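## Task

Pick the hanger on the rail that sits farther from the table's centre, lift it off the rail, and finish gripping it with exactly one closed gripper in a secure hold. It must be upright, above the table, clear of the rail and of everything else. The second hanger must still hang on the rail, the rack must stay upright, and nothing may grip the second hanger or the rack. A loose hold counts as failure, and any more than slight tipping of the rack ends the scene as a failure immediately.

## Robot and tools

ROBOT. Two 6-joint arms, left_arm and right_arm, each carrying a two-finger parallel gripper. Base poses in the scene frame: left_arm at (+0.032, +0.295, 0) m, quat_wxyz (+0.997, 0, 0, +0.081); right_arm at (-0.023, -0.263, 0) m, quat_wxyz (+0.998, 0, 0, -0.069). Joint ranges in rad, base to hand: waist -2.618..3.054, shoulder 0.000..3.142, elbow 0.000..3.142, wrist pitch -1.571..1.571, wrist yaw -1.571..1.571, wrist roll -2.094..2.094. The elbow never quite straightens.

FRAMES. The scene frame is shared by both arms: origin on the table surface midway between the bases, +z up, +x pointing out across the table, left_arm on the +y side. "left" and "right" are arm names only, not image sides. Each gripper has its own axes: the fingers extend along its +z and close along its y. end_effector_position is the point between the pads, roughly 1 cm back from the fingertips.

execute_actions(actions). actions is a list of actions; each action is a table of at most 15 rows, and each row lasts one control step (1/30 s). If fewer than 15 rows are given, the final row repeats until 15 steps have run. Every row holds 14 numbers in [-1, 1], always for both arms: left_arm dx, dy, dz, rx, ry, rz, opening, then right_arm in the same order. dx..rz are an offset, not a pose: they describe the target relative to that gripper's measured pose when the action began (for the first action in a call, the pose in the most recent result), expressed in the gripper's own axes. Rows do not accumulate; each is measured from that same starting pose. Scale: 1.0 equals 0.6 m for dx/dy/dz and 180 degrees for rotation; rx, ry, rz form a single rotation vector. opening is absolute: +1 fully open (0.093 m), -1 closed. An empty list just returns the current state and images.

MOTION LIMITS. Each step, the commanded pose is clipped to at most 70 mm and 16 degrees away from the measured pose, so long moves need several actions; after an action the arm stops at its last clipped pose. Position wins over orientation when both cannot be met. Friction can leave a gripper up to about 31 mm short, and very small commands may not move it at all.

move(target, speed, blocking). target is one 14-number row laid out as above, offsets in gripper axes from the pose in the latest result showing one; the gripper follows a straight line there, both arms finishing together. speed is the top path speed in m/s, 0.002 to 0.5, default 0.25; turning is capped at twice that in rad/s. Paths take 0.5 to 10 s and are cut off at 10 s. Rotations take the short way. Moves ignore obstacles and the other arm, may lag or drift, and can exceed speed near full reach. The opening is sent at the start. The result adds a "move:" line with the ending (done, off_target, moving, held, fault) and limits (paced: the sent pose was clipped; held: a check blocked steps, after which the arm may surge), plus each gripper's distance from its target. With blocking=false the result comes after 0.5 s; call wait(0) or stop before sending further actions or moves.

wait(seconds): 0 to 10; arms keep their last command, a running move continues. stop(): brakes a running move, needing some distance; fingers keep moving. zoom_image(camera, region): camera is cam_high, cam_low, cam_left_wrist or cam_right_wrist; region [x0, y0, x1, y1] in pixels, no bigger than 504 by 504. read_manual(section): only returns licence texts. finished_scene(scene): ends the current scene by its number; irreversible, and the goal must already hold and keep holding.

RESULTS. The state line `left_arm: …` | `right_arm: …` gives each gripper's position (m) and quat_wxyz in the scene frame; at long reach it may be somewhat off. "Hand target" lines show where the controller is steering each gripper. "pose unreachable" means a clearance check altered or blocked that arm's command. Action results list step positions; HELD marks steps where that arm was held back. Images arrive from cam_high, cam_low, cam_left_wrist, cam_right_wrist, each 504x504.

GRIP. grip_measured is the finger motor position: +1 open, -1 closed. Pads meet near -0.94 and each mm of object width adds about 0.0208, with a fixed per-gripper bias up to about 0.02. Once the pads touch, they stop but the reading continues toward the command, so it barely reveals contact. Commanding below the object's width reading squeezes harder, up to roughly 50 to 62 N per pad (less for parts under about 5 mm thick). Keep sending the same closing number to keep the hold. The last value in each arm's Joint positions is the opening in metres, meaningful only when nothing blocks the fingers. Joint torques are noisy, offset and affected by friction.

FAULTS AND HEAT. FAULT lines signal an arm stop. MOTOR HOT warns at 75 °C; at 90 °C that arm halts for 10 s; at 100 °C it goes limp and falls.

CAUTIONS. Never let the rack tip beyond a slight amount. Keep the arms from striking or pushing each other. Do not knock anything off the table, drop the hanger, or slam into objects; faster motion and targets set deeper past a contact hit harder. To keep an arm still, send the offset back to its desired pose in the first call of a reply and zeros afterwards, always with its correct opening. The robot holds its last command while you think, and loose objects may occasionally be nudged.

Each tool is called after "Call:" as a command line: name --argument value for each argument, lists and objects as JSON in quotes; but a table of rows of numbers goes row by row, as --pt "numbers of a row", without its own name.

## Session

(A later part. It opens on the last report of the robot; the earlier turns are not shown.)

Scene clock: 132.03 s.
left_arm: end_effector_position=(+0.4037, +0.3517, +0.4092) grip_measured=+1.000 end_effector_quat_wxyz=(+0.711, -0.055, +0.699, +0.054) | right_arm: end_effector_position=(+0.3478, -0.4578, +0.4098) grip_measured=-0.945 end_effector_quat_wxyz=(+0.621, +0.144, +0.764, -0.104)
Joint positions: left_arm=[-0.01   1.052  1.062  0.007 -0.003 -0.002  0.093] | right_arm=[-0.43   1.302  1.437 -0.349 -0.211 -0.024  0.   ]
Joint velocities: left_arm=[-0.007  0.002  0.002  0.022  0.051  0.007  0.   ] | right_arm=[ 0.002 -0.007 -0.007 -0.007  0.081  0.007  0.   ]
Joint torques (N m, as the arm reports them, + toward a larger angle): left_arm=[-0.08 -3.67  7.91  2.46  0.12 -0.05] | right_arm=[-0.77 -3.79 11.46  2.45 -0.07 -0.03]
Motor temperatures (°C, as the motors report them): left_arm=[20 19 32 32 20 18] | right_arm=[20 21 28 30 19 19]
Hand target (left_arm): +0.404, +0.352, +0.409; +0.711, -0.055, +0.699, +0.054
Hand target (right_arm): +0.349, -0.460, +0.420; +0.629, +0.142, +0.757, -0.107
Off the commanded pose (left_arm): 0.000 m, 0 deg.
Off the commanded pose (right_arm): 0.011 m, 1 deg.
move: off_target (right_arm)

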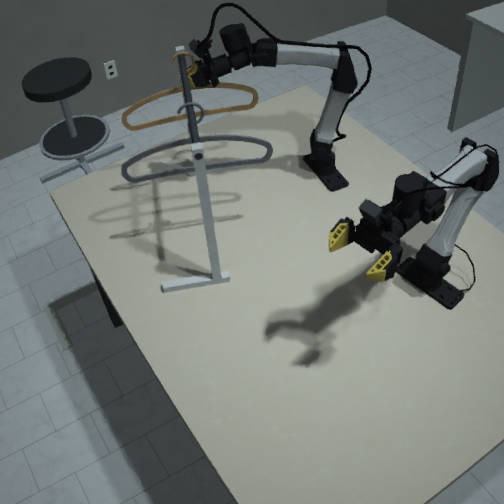

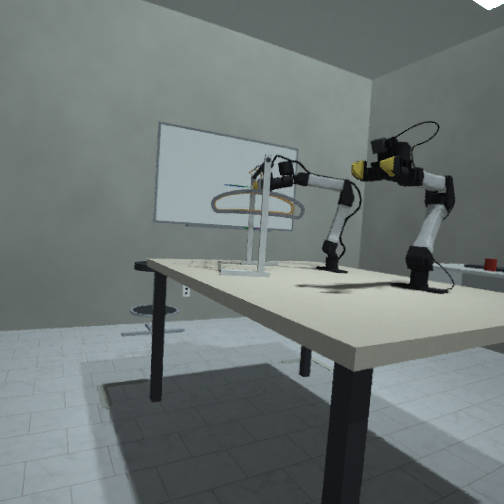

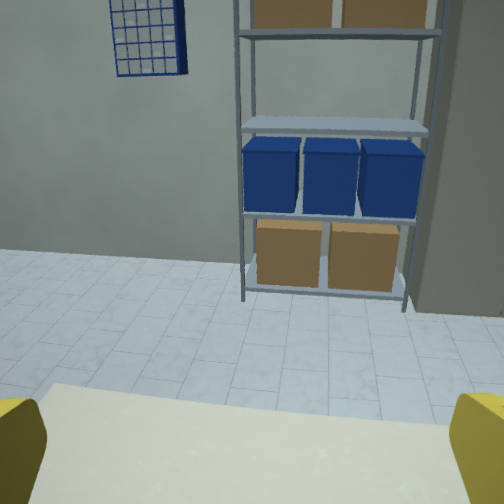

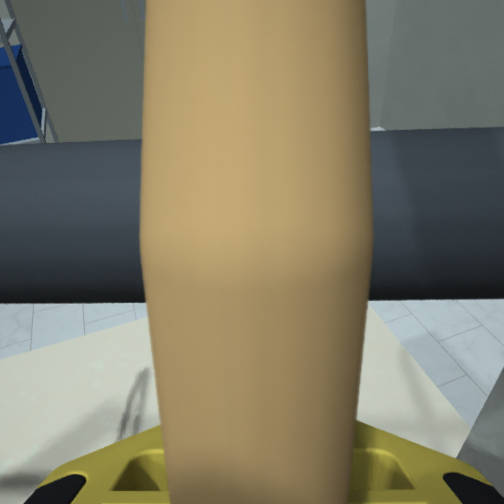

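Call:
move --target '[0,0,0,0,0,0,1, -0.022,0,-0.006,0,-0.008,0,-1]' --speed 0.04

Call:
zoom_image --camera "cam_low" --region '[230, 145, 310, 225]'

Scene clock: 188.00 s.
left_arm: end_effector_position=(+0.4037, +0.3517, +0.4092) grip_measured=+1.000 end_effector_quat_wxyz=(+0.711, -0.055, +0.699, +0.054) | right_arm: end_effector_position=(+0.3470, -0.4573, +0.4055) grip_measured=-0.945 end_effector_quat_wxyz=(+0.614, +0.147, +0.769, -0.101)
Joint positions: left_arm=[-0.01   1.052  1.062  0.007 -0.003 -0.002  0.093] | right_arm=[-0.43   1.302  1.437 -0.368 -0.211 -0.024  0.   ]
Joint velocities: left_arm=[ 0.007  0.002 -0.007  0.037 -0.007 -0.051  0.   ] | right_arm=[ 0.012  0.012 -0.022  0.007 -0.007 -0.007  0.   ]
Joint torques (N m, as the arm reports them, + toward a larger angle): left_arm=[-0.06 -3.66  7.76  2.45  0.1  -0.05] | right_arm=[-0.65 -4.58 11.46  2.48 -0.06  0.04]
Motor temperatures (°C, as the motors report them): left_arm=[20 20 34 34 20 18] | right_arm=[20 22 33 33 19 19]
Hand target (left_arm): +0.404, +0.352, +0.409; +0.711, -0.055, +0.699, +0.054
Hand target (right_arm): +0.346, -0.458, +0.423; +0.630, +0.143, +0.756, -0.106
Off the commanded pose (left_arm): 0.000 m, 0 deg.
Off the commanded pose (right_arm): 0.018 m, 2 deg.
move: off_target (right_arm)

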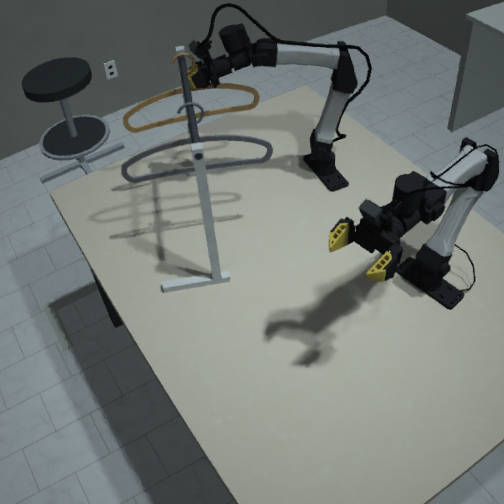

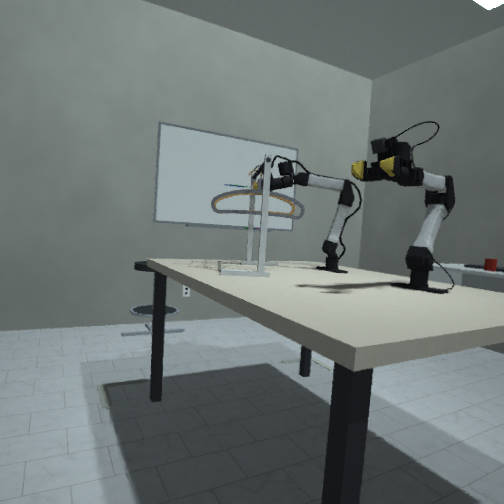

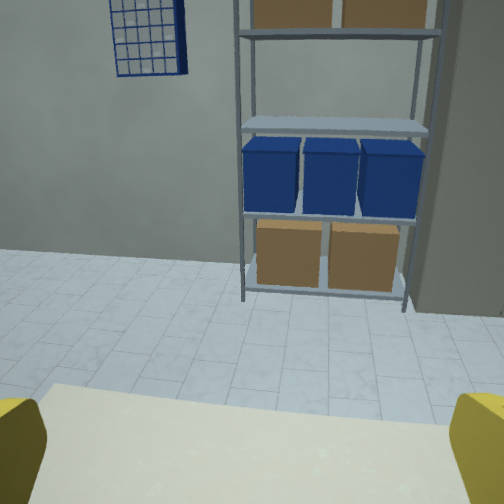

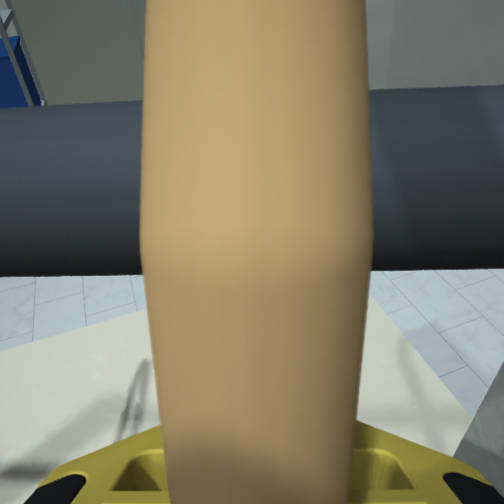

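Region (230, 145, 310, 225) of cam_low's 504x504 image, scaled by 6.300, with more detail than that image has.

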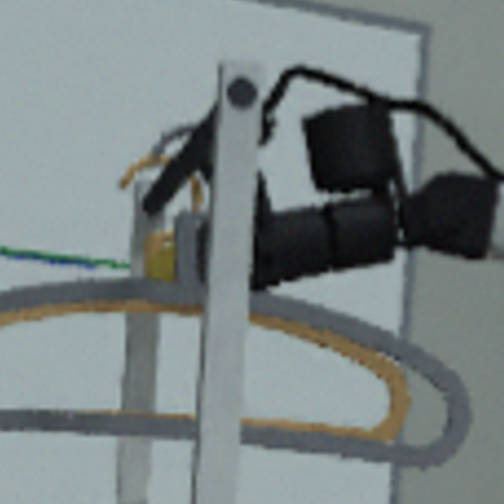

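Call:
execute_actions --actions '[[[0,0,0,0,0,0,1, -0.031,0,-0.008,0,-0.022,0,-1]]]'

Call:
zoom_image --camera "cam_low" --region '[230, 145, 310, 225]'

Scene clock: 192.57 s.
left_arm: end_effector_position=(+0.4037, +0.3517, +0.4092) grip_measured=+1.000 end_effector_quat_wxyz=(+0.711, -0.055, +0.699, +0.054) | right_arm: end_effector_position=(+0.3470, -0.4573, +0.4059) grip_measured=-0.945 end_effector_quat_wxyz=(+0.615, +0.149, +0.768, -0.100)
Joint positions: left_arm=[-0.01   1.052  1.062  0.007 -0.003 -0.002  0.093] | right_arm=[-0.43   1.302  1.437 -0.366 -0.211 -0.019  0.   ]
Joint velocities: left_arm=[-0.007 -0.012  0.002  0.022  0.037 -0.051  0.   ] | right_arm=[ 0.007  0.017  0.007  0.007 -0.037 -0.007  0.   ]
Joint torques (N m, as the arm reports them, + toward a larger angle): left_arm=[-0.09 -3.74  7.83  2.44  0.13 -0.03] | right_arm=[-0.68 -5.6   8.9   2.84 -0.07  0.05]
Motor temperatures (°C, as the motors report them): left_arm=[20 20 34 34 20 18] | right_arm=[20 22 33 33 19 19]
Hand target (left_arm): +0.404, +0.352, +0.409; +0.711, -0.055, +0.699, +0.054
Hand target (right_arm): +0.346, -0.457, +0.425; +0.640, +0.144, +0.747, -0.106
Off the commanded pose (left_arm): 0.000 m, 0 deg.
Off the commanded pose (right_arm): 0.019 m, 4 deg.
Step readings (end_effector_position):
0: left_arm (+0.4037, +0.3517, +0.4092) | right_arm (+0.3470, -0.4573, +0.4055)
1: left_arm (+0.4037, +0.3517, +0.4092) | right_arm (+0.3470, -0.4573, +0.4055)
2: left_arm (+0.4037, +0.3517, +0.4092) | right_arm (+0.3470, -0.4573, +0.4056)
4: left_arm (+0.4037, +0.3517, +0.4092) | right_arm (+0.3470, -0.4573, +0.4057)
8: left_arm (+0.4037, +0.3517, +0.4092) | right_arm (+0.3470, -0.4573, +0.4059)
15: end_effector_position above

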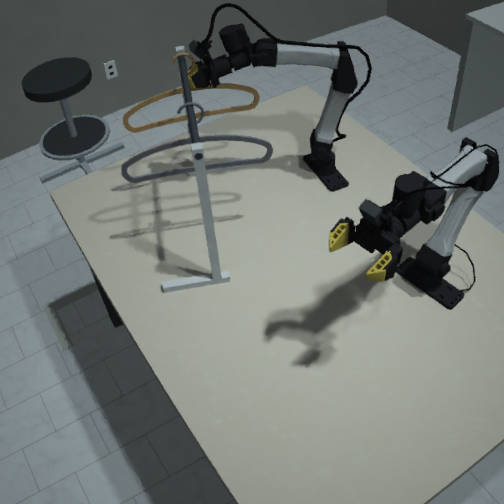

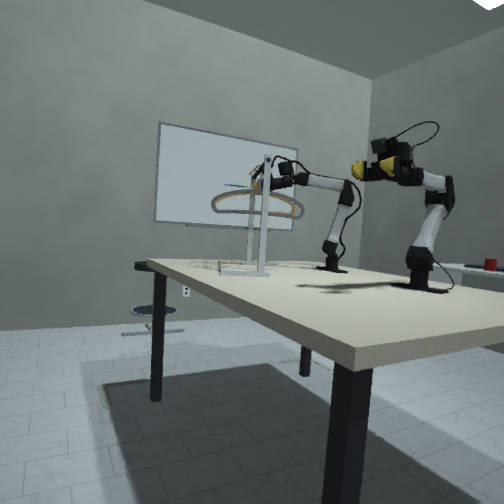

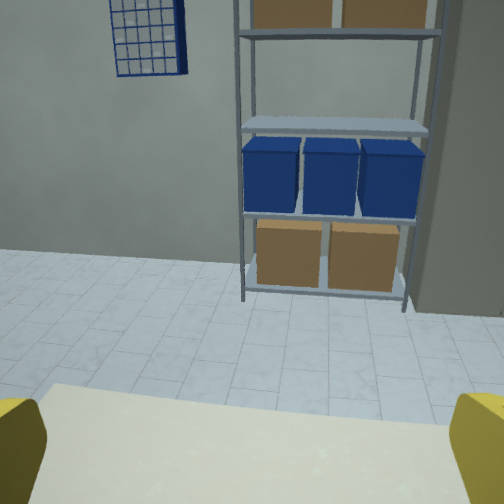

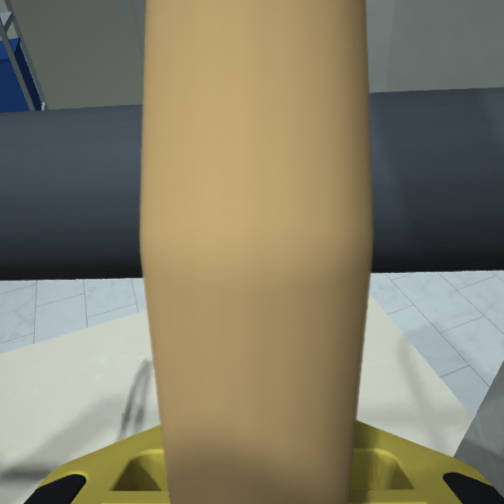

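Region (230, 145, 310, 225) of cam_low's 504x504 image, scaled by 6.300, with more detail than that image has.

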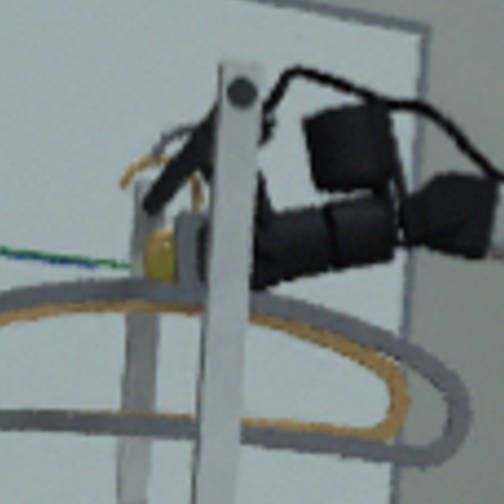

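Call:
execute_actions --actions '[[[0,0,0,0,0,0,1, -0.04,0,-0.002,0,-0.032,0,-1]]]'

Call:
zoom_image --camera "cam_low" --region '[230, 145, 310, 225]'

Scene clock: 199.93 s.
left_arm: end_effector_position=(+0.4037, +0.3517, +0.4092) grip_measured=+1.000 end_effector_quat_wxyz=(+0.711, -0.055, +0.699, +0.054) | right_arm: end_effector_position=(+0.3490, -0.4586, +0.4170) grip_measured=-0.945 end_effector_quat_wxyz=(+0.633, +0.148, +0.753, -0.102)
Joint positions: left_arm=[-0.01   1.052  1.062  0.007 -0.003 -0.002  0.093] | right_arm=[-0.43   1.302  1.437 -0.319 -0.211 -0.006  0.   ]
Joint velocities: left_arm=[-0.007 -0.012  0.007 -0.007  0.037  0.022  0.   ] | right_arm=[-0.002 -0.007 -0.027 -0.007 -0.066 -0.007  0.   ]
Joint torques (N m, as the arm reports them, + toward a larger angle): left_arm=[-0.22 -3.8   7.87  2.43  0.11 -0.04] | right_arm=[-0.46 -4.98  8.25  2.86 -0.02  0.07]
Motor temperatures (°C, as the motors report them): left_arm=[20 20 34 34 20 18] | right_arm=[20 22 32 34 19 19]
Hand target (left_arm): +0.404, +0.352, +0.409; +0.711, -0.055, +0.699, +0.054
Hand target (right_arm): +0.350, -0.459, +0.430; +0.652, +0.144, +0.736, -0.107
Off the commanded pose (left_arm): 0.000 m, 0 deg.
Off the commanded pose (right_arm): 0.013 m, 3 deg.
Step readings (end_effector_position):
0: left_arm (+0.4037, +0.3517, +0.4092) | right_arm (+0.3471, -0.4574, +0.4060)
1: left_arm (+0.4037, +0.3517, +0.4092) | right_arm (+0.3472, -0.4574, +0.4067)
2: left_arm (+0.4037, +0.3517, +0.4092) | right_arm (+0.3475, -0.4576, +0.4080)
4: left_arm (+0.4037, +0.3517, +0.4092) | right_arm (+0.3481, -0.4580, +0.4113)
8: left_arm (+0.4037, +0.3517, +0.4092) | right_arm (+0.3487, -0.4584, +0.4151)
15: end_effector_position above

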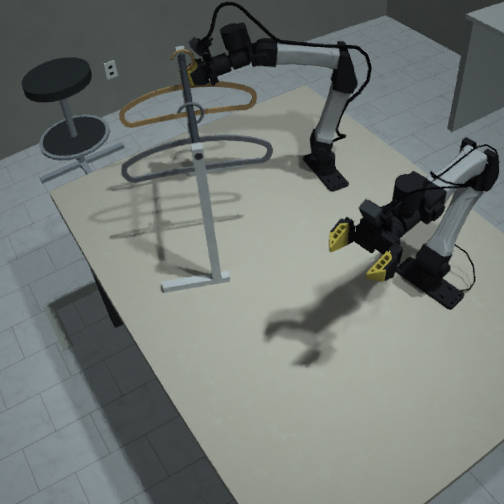

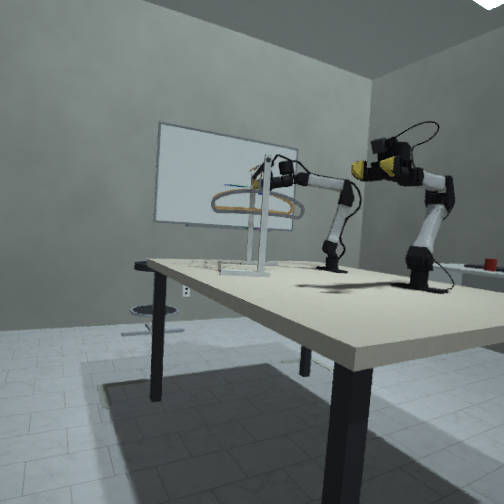

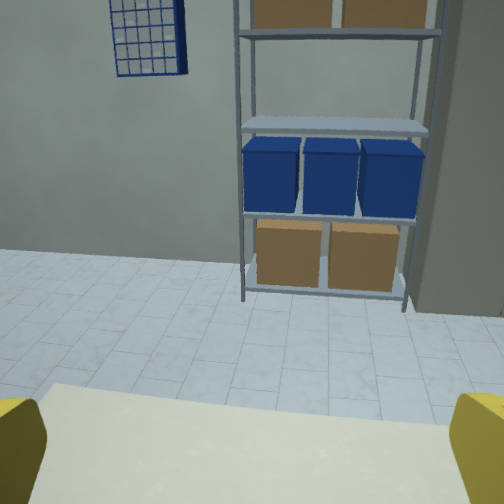

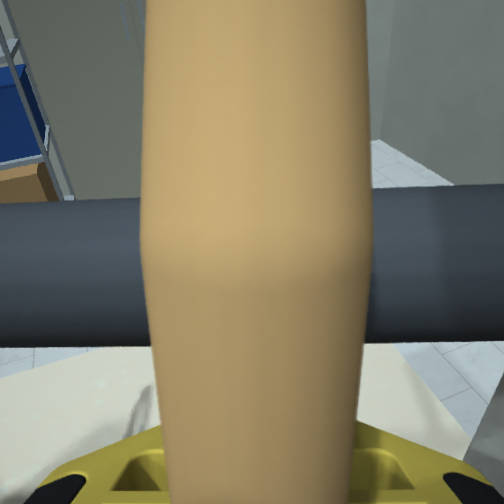

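Region (230, 145, 310, 225) of cam_low's 504x504 image, scaled by 6.300, with more detail than that image has.

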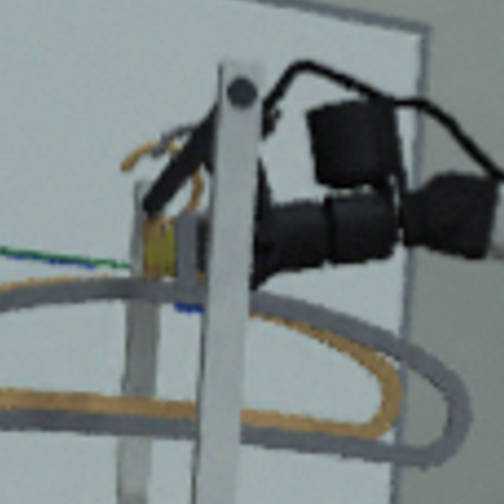

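Call:
execute_actions --actions '[[[0,0,0,0,0,0,1, -0.006,0,-0.004,0,-0.008,0,-1],[0,0,0,0,0,0,1, -0.006,0,-0.008,0,-0.008,0,-1],[0,0,0,0,0,0,1, -0.005,0,-0.012,0,-0.008,0,-1],[0,0,0,0,0,0,1, -0.005,0,-0.016,0,-0.008,0,-1],[0,0,0,0,0,0,1, -0.004,0,-0.02,0,-0.008,0,-1],[0,0,0,0,0,0,1, -0.004,0,-0.024,0,-0.008,0,-1],[0,0,0,0,0,0,1, -0.003,0,-0.028,0,-0.008,0,-1],[0,0,0,0,0,0,1, -0.003,0,-0.032,0,-0.008,0,-1],[0,0,0,0,0,0,1, -0.002,0,-0.036,0,-0.008,0,-1],[0,0,0,0,0,0,1, -0.002,0,-0.04,0,-0.008,0,-1]]]'

Call:
zoom_image --camera "cam_low" --region '[230, 145, 310, 225]'

Scene clock: 215.70 s.
left_arm: end_effector_position=(+0.4037, +0.3517, +0.4092) grip_measured=+1.000 end_effector_quat_wxyz=(+0.711, -0.055, +0.699, +0.054) | right_arm: end_effector_position=(+0.3324, -0.4529, +0.4172) grip_measured=-0.945 end_effector_quat_wxyz=(+0.634, +0.150, +0.752, -0.105)
Joint positions: left_arm=[-0.01   1.052  1.062  0.007 -0.003 -0.002  0.093] | right_arm=[-0.443  1.24   1.394 -0.335 -0.217 -0.006  0.   ]
Joint velocities: left_arm=[ 0.012 -0.022 -0.007  0.051 -0.037 -0.037  0.   ] | right_arm=[ 0.007 -0.061  0.012  0.007  0.007  0.022  0.   ]
Joint torques (N m, as the arm reports them, + toward a larger angle): left_arm=[-0.12 -3.71  7.85  2.43  0.11 -0.05] | right_arm=[-0.93 -5.53  7.48  2.47 -0.12 -0.03]
Motor temperatures (°C, as the motors report them): left_arm=[20 20 35 35 20 18] | right_arm=[20 23 31 36 19 19]
Hand target (left_arm): +0.404, +0.352, +0.409; +0.711, -0.055, +0.699, +0.054
Hand target (right_arm): +0.327, -0.451, +0.423; +0.642, +0.146, +0.745, -0.105
Off the commanded pose (left_arm): 0.000 m, 0 deg.
Off the commanded pose (right_arm): 0.008 m, 1 deg.
Step readings (end_effector_position):
0: left_arm (+0.4037, +0.3517, +0.4092) | right_arm (+0.3491, -0.4586, +0.4174)
1: left_arm (+0.4037, +0.3517, +0.4092) | right_arm (+0.3491, -0.4586, +0.4174)
2: left_arm (+0.4037, +0.3517, +0.4092) | right_arm (+0.3491, -0.4586, +0.4174)
4: left_arm (+0.4037, +0.3517, +0.4092) | right_arm (+0.3487, -0.4584, +0.4158)
8: left_arm (+0.4037, +0.3517, +0.4092) | right_arm (+0.3443, -0.4562, +0.4109)
15: end_effector_position above

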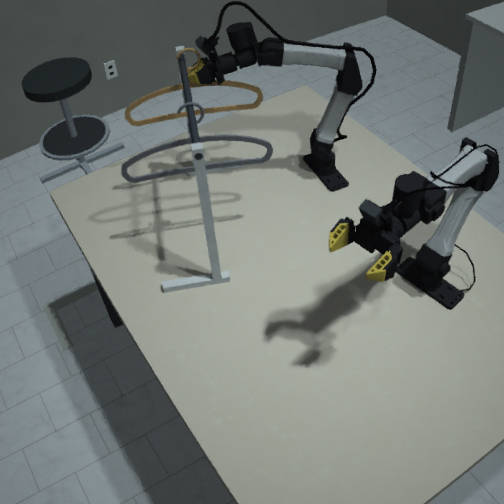

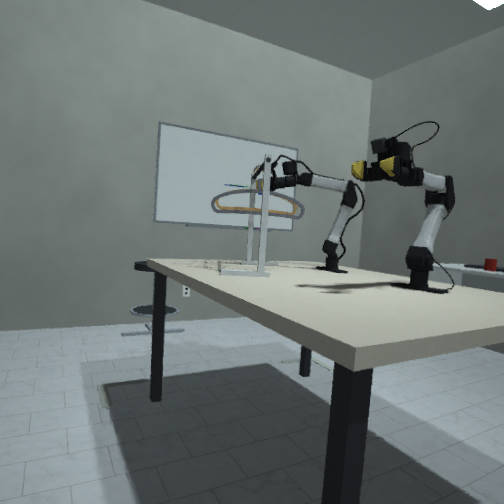

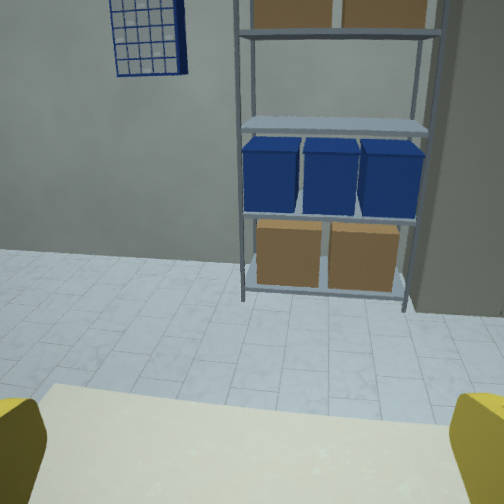

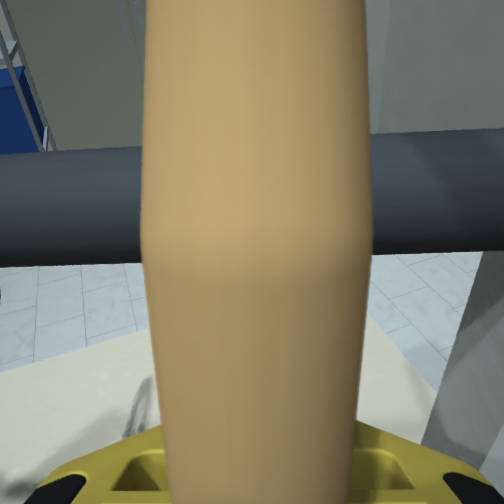

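Region (230, 145, 310, 225) of cam_low's 504x504 image, scaled by 6.300, with more detail than that image has.

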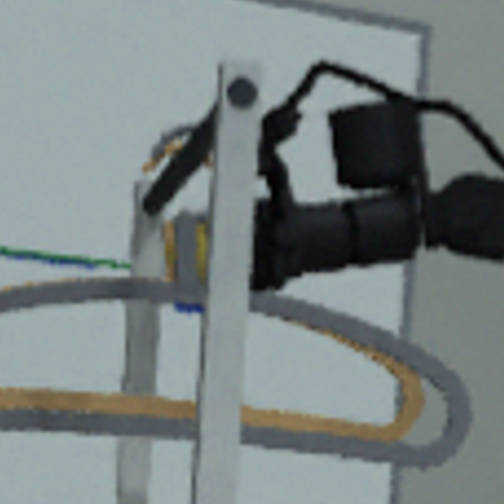

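Call:
execute_actions --actions '[[[0,0,0,0,0,0,1, -0.012,0,-0.012,0,-0.006,0,-1],[0,0,0,0,0,0,1, -0.013,0,-0.016,0,-0.006,0,-1],[0,0,0,0,0,0,1, -0.014,0,-0.02,0,-0.006,0,-1],[0,0,0,0,0,0,1, -0.015,0,-0.025,0,-0.006,0,-1],[0,0,0,0,0,0,1, -0.016,0,-0.03,0,-0.006,0,-1],[0,0,0,0,0,0,1, -0.017,0,-0.035,0,-0.006,0,-1],[0,0,0,0,0,0,1, -0.018,0,-0.04,0,-0.006,0,-1],[0,0,0,0,0,0,1, -0.019,0,-0.045,0,-0.006,0,-1],[0,0,0,0,0,0,1, -0.02,0,-0.05,0,-0.006,0,-1],[0,0,0,0,0,0,1, -0.02,0,-0.055,0,-0.006,0,-1],[0,0,0,0,0,0,1, -0.02,0,-0.06,0,-0.006,0,-1],[0,0,0,0,0,0,1, -0.02,0,-0.065,0,-0.006,0,-1],[0,0,0,0,0,0,1, -0.02,0,-0.07,0,-0.006,0,-1]]]'

Call:
zoom_image --camera "cam_high" --region '[120, 10, 280, 170]'

Scene clock: 224.77 s.
left_arm: end_effector_position=(+0.4037, +0.3517, +0.4092) grip_measured=+1.000 end_effector_quat_wxyz=(+0.711, -0.055, +0.699, +0.054) | right_arm: end_effector_position=(+0.3035, -0.4449, +0.4267) grip_measured=-0.945 end_effector_quat_wxyz=(+0.631, +0.157, +0.752, -0.106)
Joint positions: left_arm=[-0.01   1.052  1.062  0.007 -0.003 -0.002  0.093] | right_arm=[-0.477  1.159  1.394 -0.422 -0.239 -0.006  0.   ]
Joint velocities: left_arm=[-0.017  0.017  0.007 -0.022  0.051  0.022  0.   ] | right_arm=[-0.042 -0.212 -0.022 -0.11  -0.037  0.007  0.   ]
Joint torques (N m, as the arm reports them, + toward a larger angle): left_arm=[-0.05 -3.67  7.9   2.45  0.11 -0.05] | right_arm=[-1.08 -4.25  8.89  2.44 -0.17 -0.09]
Motor temperatures (°C, as the motors report them): left_arm=[20 20 35 35 20 18] | right_arm=[20 23 30 36 19 19]
Hand target (left_arm): +0.404, +0.352, +0.409; +0.711, -0.055, +0.699, +0.054
Hand target (right_arm): +0.296, -0.440, +0.437; +0.640, +0.149, +0.746, -0.107
Off the commanded pose (left_arm): 0.000 m, 0 deg.
Off the commanded pose (right_arm): 0.014 m, 2 deg.
Step readings (end_effector_position):
0: left_arm (+0.4037, +0.3517, +0.4092) | right_arm (+0.3320, -0.4523, +0.4173)
1: left_arm (+0.4037, +0.3517, +0.4092) | right_arm (+0.3320, -0.4523, +0.4172)
2: left_arm (+0.4037, +0.3517, +0.4092) | right_arm (+0.3319, -0.4522, +0.4165)
4: left_arm (+0.4037, +0.3517, +0.4092) | right_arm (+0.3316, -0.4519, +0.4147)
8: left_arm (+0.4037, +0.3517, +0.4092) | right_arm (+0.3248, -0.4515, +0.4134)
15: end_effector_position above

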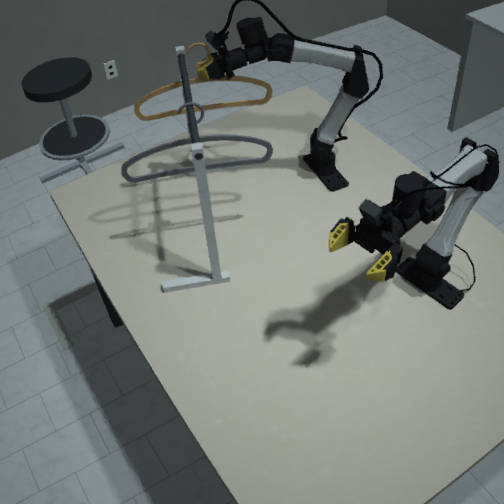

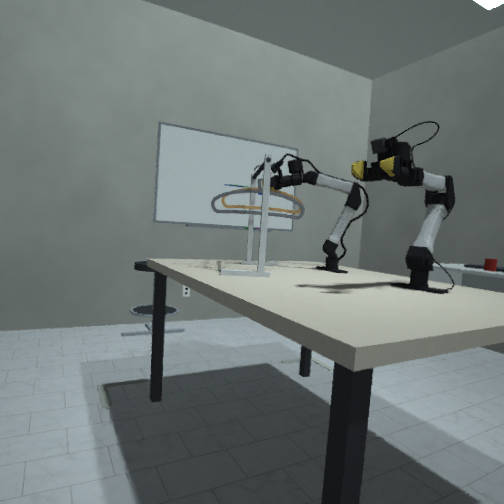

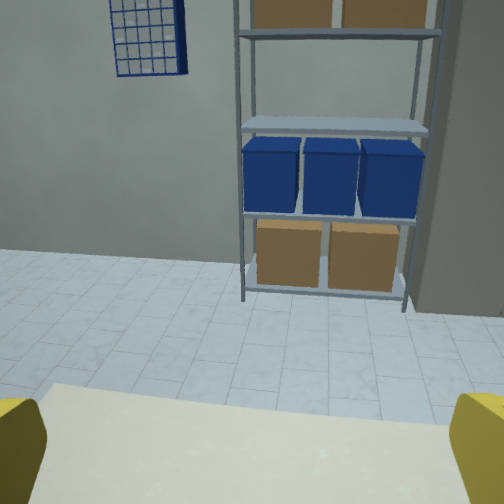

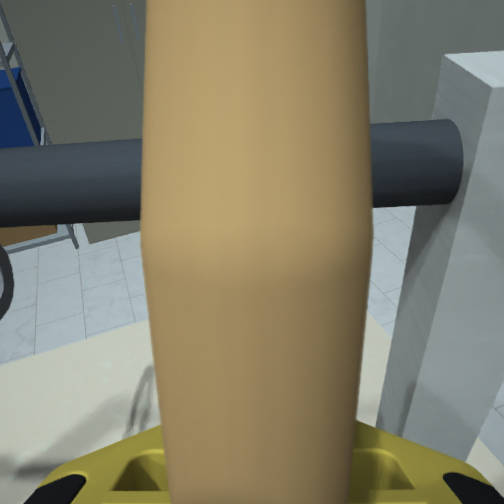

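Region (120, 10, 280, 170) of cam_high's 504x504 image, scaled by 3.150, with more detail than that image has.

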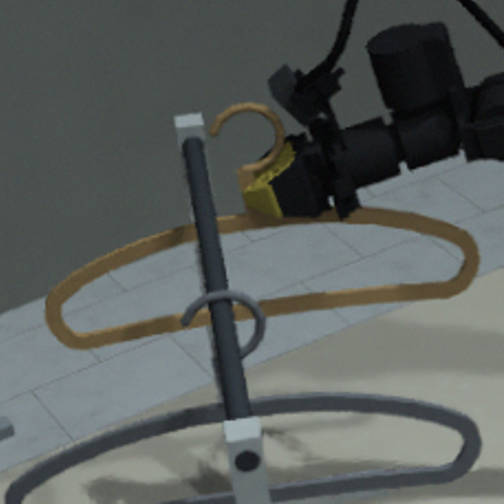

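Call:
move --target '[0,0,0,0,0,0,1, 0.06,0.085,-0.335,0,-0.004,-0.012,-1]' --speed 0.12

Scene clock: 240.57 s.
left_arm: end_effector_position=(+0.4037, +0.3517, +0.4092) grip_measured=+1.000 end_effector_quat_wxyz=(+0.711, -0.055, +0.699, +0.054) | right_arm: end_effector_position=(+0.1357, -0.3295, +0.4183) grip_measured=-0.945 end_effector_quat_wxyz=(+0.616, +0.157, +0.764, -0.114)
Joint positions: left_arm=[-0.01   1.052  1.062  0.007 -0.003 -0.002  0.093] | right_arm=[-0.528  0.584  1.343 -0.985 -0.275 -0.043  0.   ]
Joint velocities: left_arm=[ 0.002  0.012  0.012  0.007  0.037 -0.066  0.   ] | right_arm=[-0.085 -0.002  0.012 -0.022 -0.037 -0.081  0.   ]
Joint torques (N m, as the arm reports them, + toward a larger angle): left_arm=[-0.15 -3.7   7.88  2.45  0.12 -0.03] | right_arm=[-1.07  1.88  8.11  2.45 -0.18 -0.12]
Motor temperatures (°C, as the motors report them): left_arm=[20 20 35 36 20 18] | right_arm=[20 23 30 36 19 19]
Hand target (left_arm): +0.404, +0.352, +0.409; +0.711, -0.055, +0.699, +0.054
Hand target (right_arm): +0.130, -0.323, +0.432; +0.633, +0.144, +0.751, -0.122
Off the commanded pose (left_arm): 0.000 m, 0 deg.
Off the commanded pose (right_arm): 0.014 m, 3 deg.
move: off_target (right_arm)

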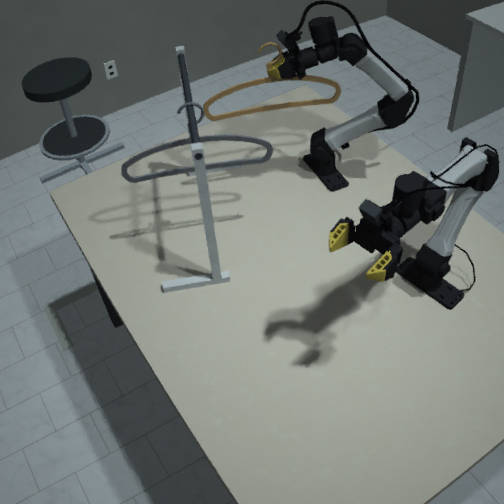

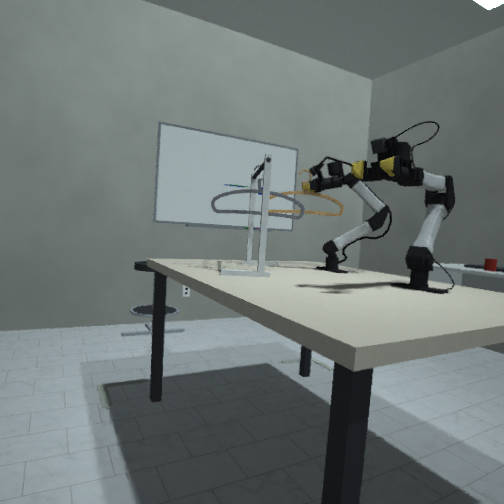

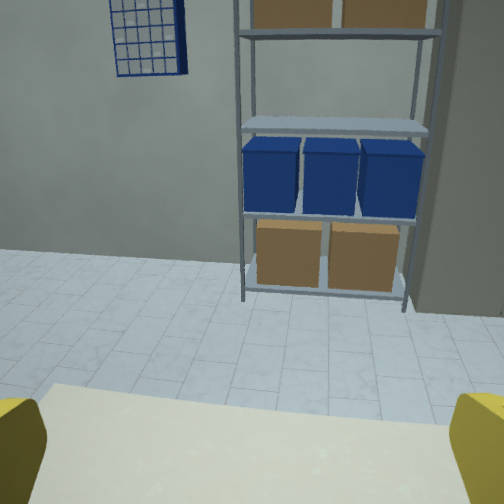

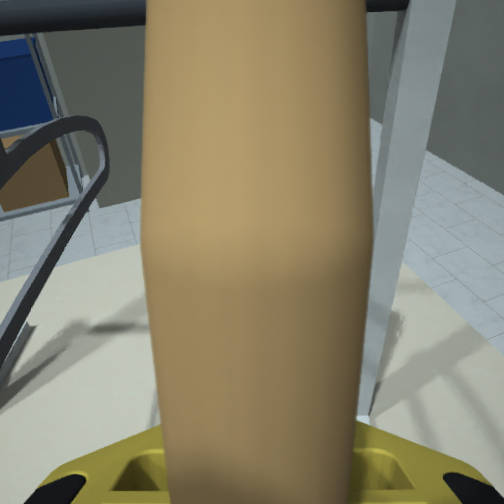

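Call:
move --target '[0,0,0,0,0,0,1, -0.195,0,-0.05,0,-0.02,-0.01,-1]' --speed 0.12

Scene clock: 252.73 s.
left_arm: end_effector_position=(+0.4037, +0.3517, +0.4092) grip_measured=+1.000 end_effector_quat_wxyz=(+0.711, -0.055, +0.699, +0.054) | right_arm: end_effector_position=(+0.1296, -0.3306, +0.5304) grip_measured=-0.945 end_effector_quat_wxyz=(+0.629, +0.157, +0.749, -0.134)
Joint positions: left_arm=[-0.01   1.052  1.062  0.007 -0.003 -0.002  0.093] | right_arm=[-0.568  0.95   2.032 -1.263 -0.286 -0.055  0.   ]
Joint velocities: left_arm=[-0.007 -0.012  0.002 -0.066  0.066 -0.022  0.   ] | right_arm=[ 0.007  0.002  0.027 -0.051 -0.051  0.037  0.   ]
Joint torques (N m, as the arm reports them, + toward a larger angle): left_arm=[-0.12 -3.64  7.81  2.43  0.12 -0.07] | right_arm=[-1.08  3.53  6.13  2.41 -0.13 -0.12]
Motor temperatures (°C, as the motors report them): left_arm=[20 20 36 36 20 18] | right_arm=[20 22 30 36 19 19]
Hand target (left_arm): +0.404, +0.352, +0.409; +0.711, -0.055, +0.699, +0.054
Hand target (right_arm): +0.132, -0.332, +0.538; +0.636, +0.150, +0.745, -0.139
Off the commanded pose (left_arm): 0.000 m, 0 deg.
Off the commanded pose (right_arm): 0.009 m, 2 deg.
move: done

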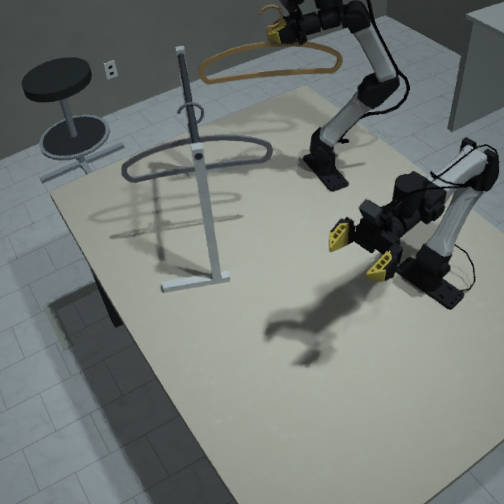

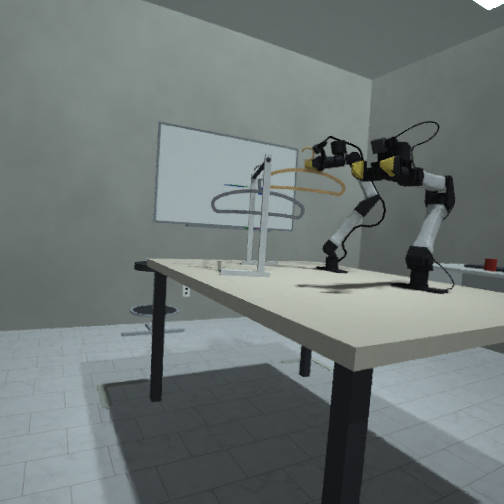

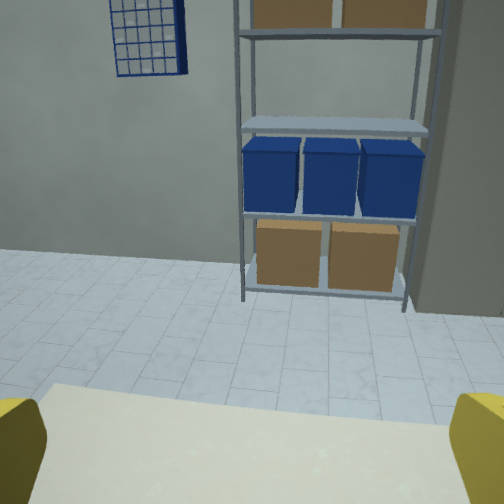

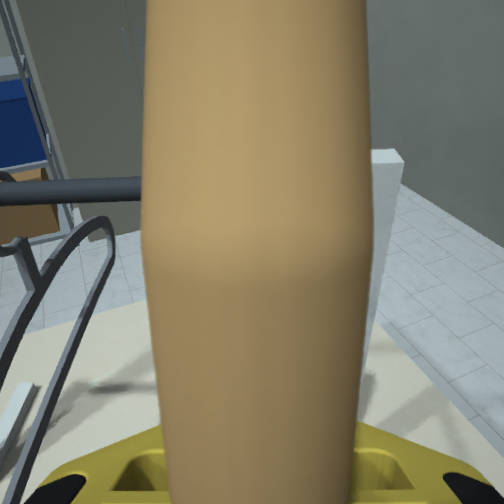

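Call:
move --target '[0,0,0,0,0,0,1, -0.006,0.16,-0.052,-0.191,0,-0.033,-1]' --speed 0.2

Scene clock: 259.53 s.
left_arm: end_effector_position=(+0.4037, +0.3517, +0.4092) grip_measured=+1.000 end_effector_quat_wxyz=(+0.711, -0.055, +0.699, +0.054) | right_arm: end_effector_position=(+0.1392, -0.2345, +0.5289) grip_measured=-0.944 end_effector_quat_wxyz=(+0.631, -0.061, +0.772, +0.058)
Joint positions: left_arm=[-0.01   1.052  1.062  0.007 -0.003 -0.002  0.093] | right_arm=[-0.064  0.974  2.082 -1.321 -0.365 -0.065  0.   ]
Joint velocities: left_arm=[-0.012  0.017 -0.007 -0.081  0.007  0.007  0.   ] | right_arm=[ 0.007 -0.012 -0.002 -0.037  0.007 -0.051  0.   ]
Joint torques (N m, as the arm reports them, + toward a larger angle): left_arm=[-0.1  -3.66  7.82  2.45  0.09 -0.04] | right_arm=[ 0.19  3.37  6.05  2.57 -0.17 -0.02]
Motor temperatures (°C, as the motors report them): left_arm=[20 20 36 36 20 18] | right_arm=[20 22 29 37 19 19]
Hand target (left_arm): +0.404, +0.352, +0.409; +0.711, -0.055, +0.699, +0.054
Hand target (right_arm): +0.141, -0.231, +0.540; +0.644, -0.072, +0.759, +0.062
Off the commanded pose (left_arm): 0.000 m, 0 deg.
Off the commanded pose (right_arm): 0.011 m, 2 deg.
move: off_target (right_arm)

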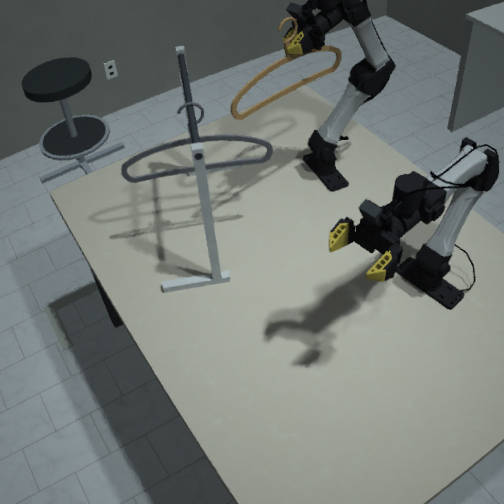

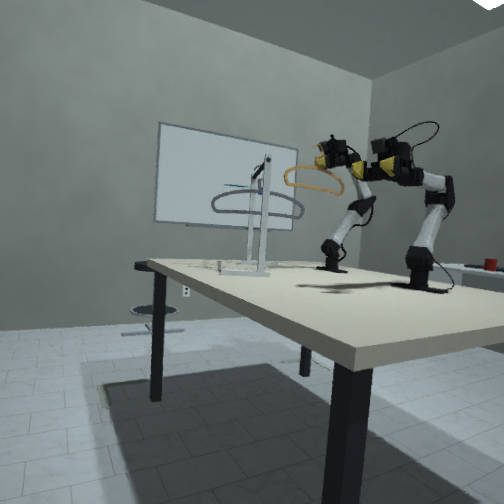

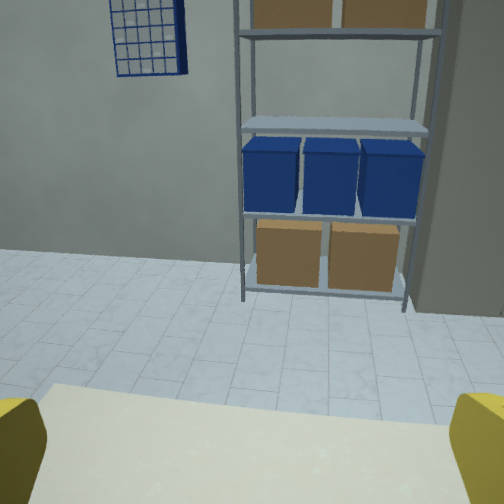

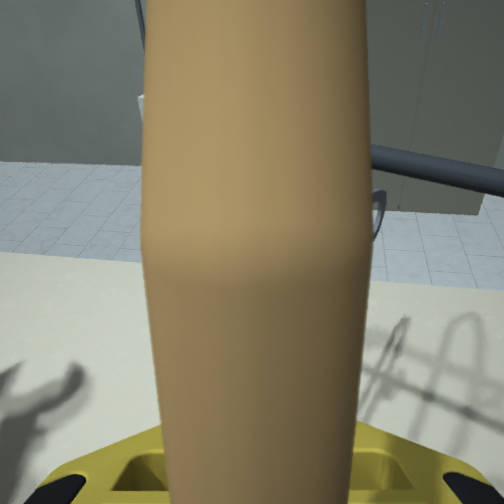

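Call:
move --target '[0,0,0,0,0,0,1, -0.008,0.26,-0.017,-0.245,-0.008,-0.05,-1]' --speed 0.2

Scene clock: 268.37 s.
left_arm: end_effector_position=(+0.4037, +0.3517, +0.4092) grip_measured=+1.000 end_effector_quat_wxyz=(+0.711, -0.055, +0.699, +0.054) | right_arm: end_effector_position=(+0.0972, -0.0913, +0.5351) grip_measured=-0.943 end_effector_quat_wxyz=(+0.569, -0.354, +0.680, +0.297)
Joint positions: left_arm=[-0.01   1.052  1.062  0.007 -0.003 -0.002  0.093] | right_arm=[ 1.085  1.035  2.02  -1.162 -0.015 -0.002  0.   ]
Joint velocities: left_arm=[ 0.012 -0.017 -0.002 -0.037 -0.095 -0.081  0.   ] | right_arm=[-0.012 -0.007 -0.007  0.051 -0.051 -0.022  0.   ]
Joint torques (N m, as the arm reports them, + toward a larger angle): left_arm=[-0.1  -3.66  7.81  2.44  0.09 -0.05] | right_arm=[0.38 1.92 3.11 2.84 0.14 0.05]
Motor temperatures (°C, as the motors report them): left_arm=[20 20 36 36 20 18] | right_arm=[20 22 28 37 19 19]
Hand target (left_arm): +0.404, +0.352, +0.409; +0.711, -0.055, +0.699, +0.054
Hand target (right_arm): +0.104, -0.083, +0.541; +0.578, -0.346, +0.675, +0.302
Off the commanded pose (left_arm): 0.000 m, 0 deg.
Off the commanded pose (right_arm): 0.012 m, 1 deg.
move: off_target (right_arm)

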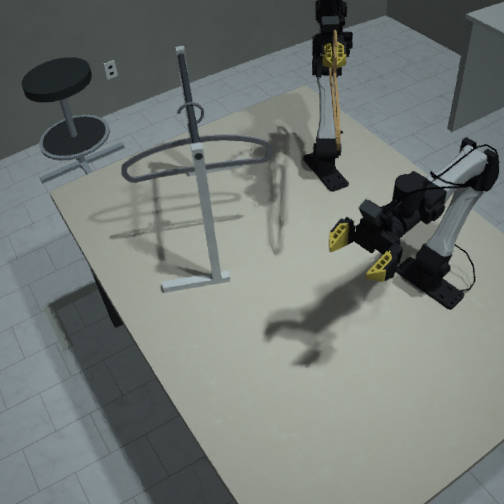

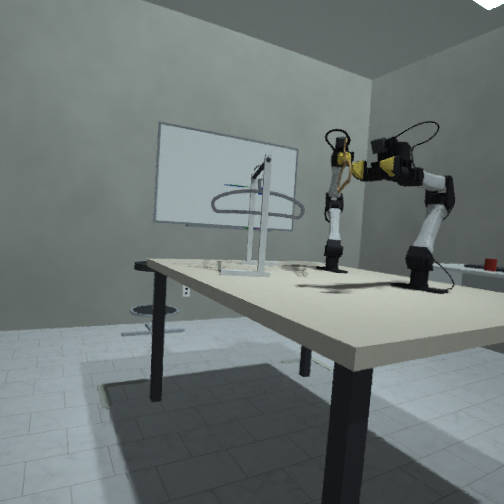

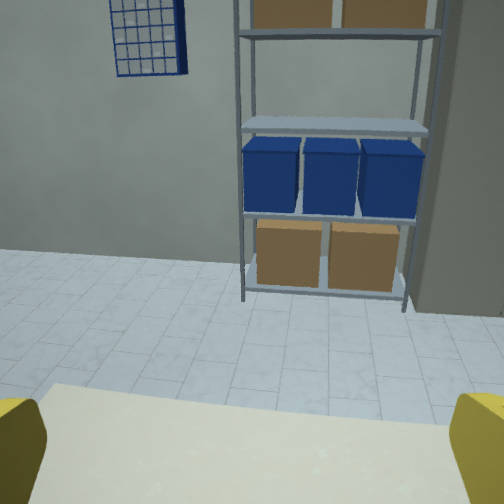

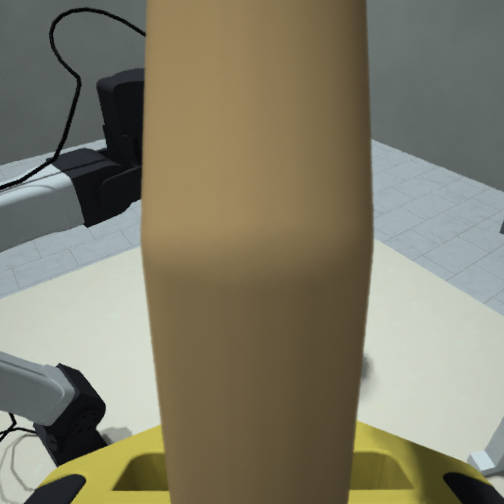

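Call:
finished_scene --scene 1

The scene is finished: the task was done.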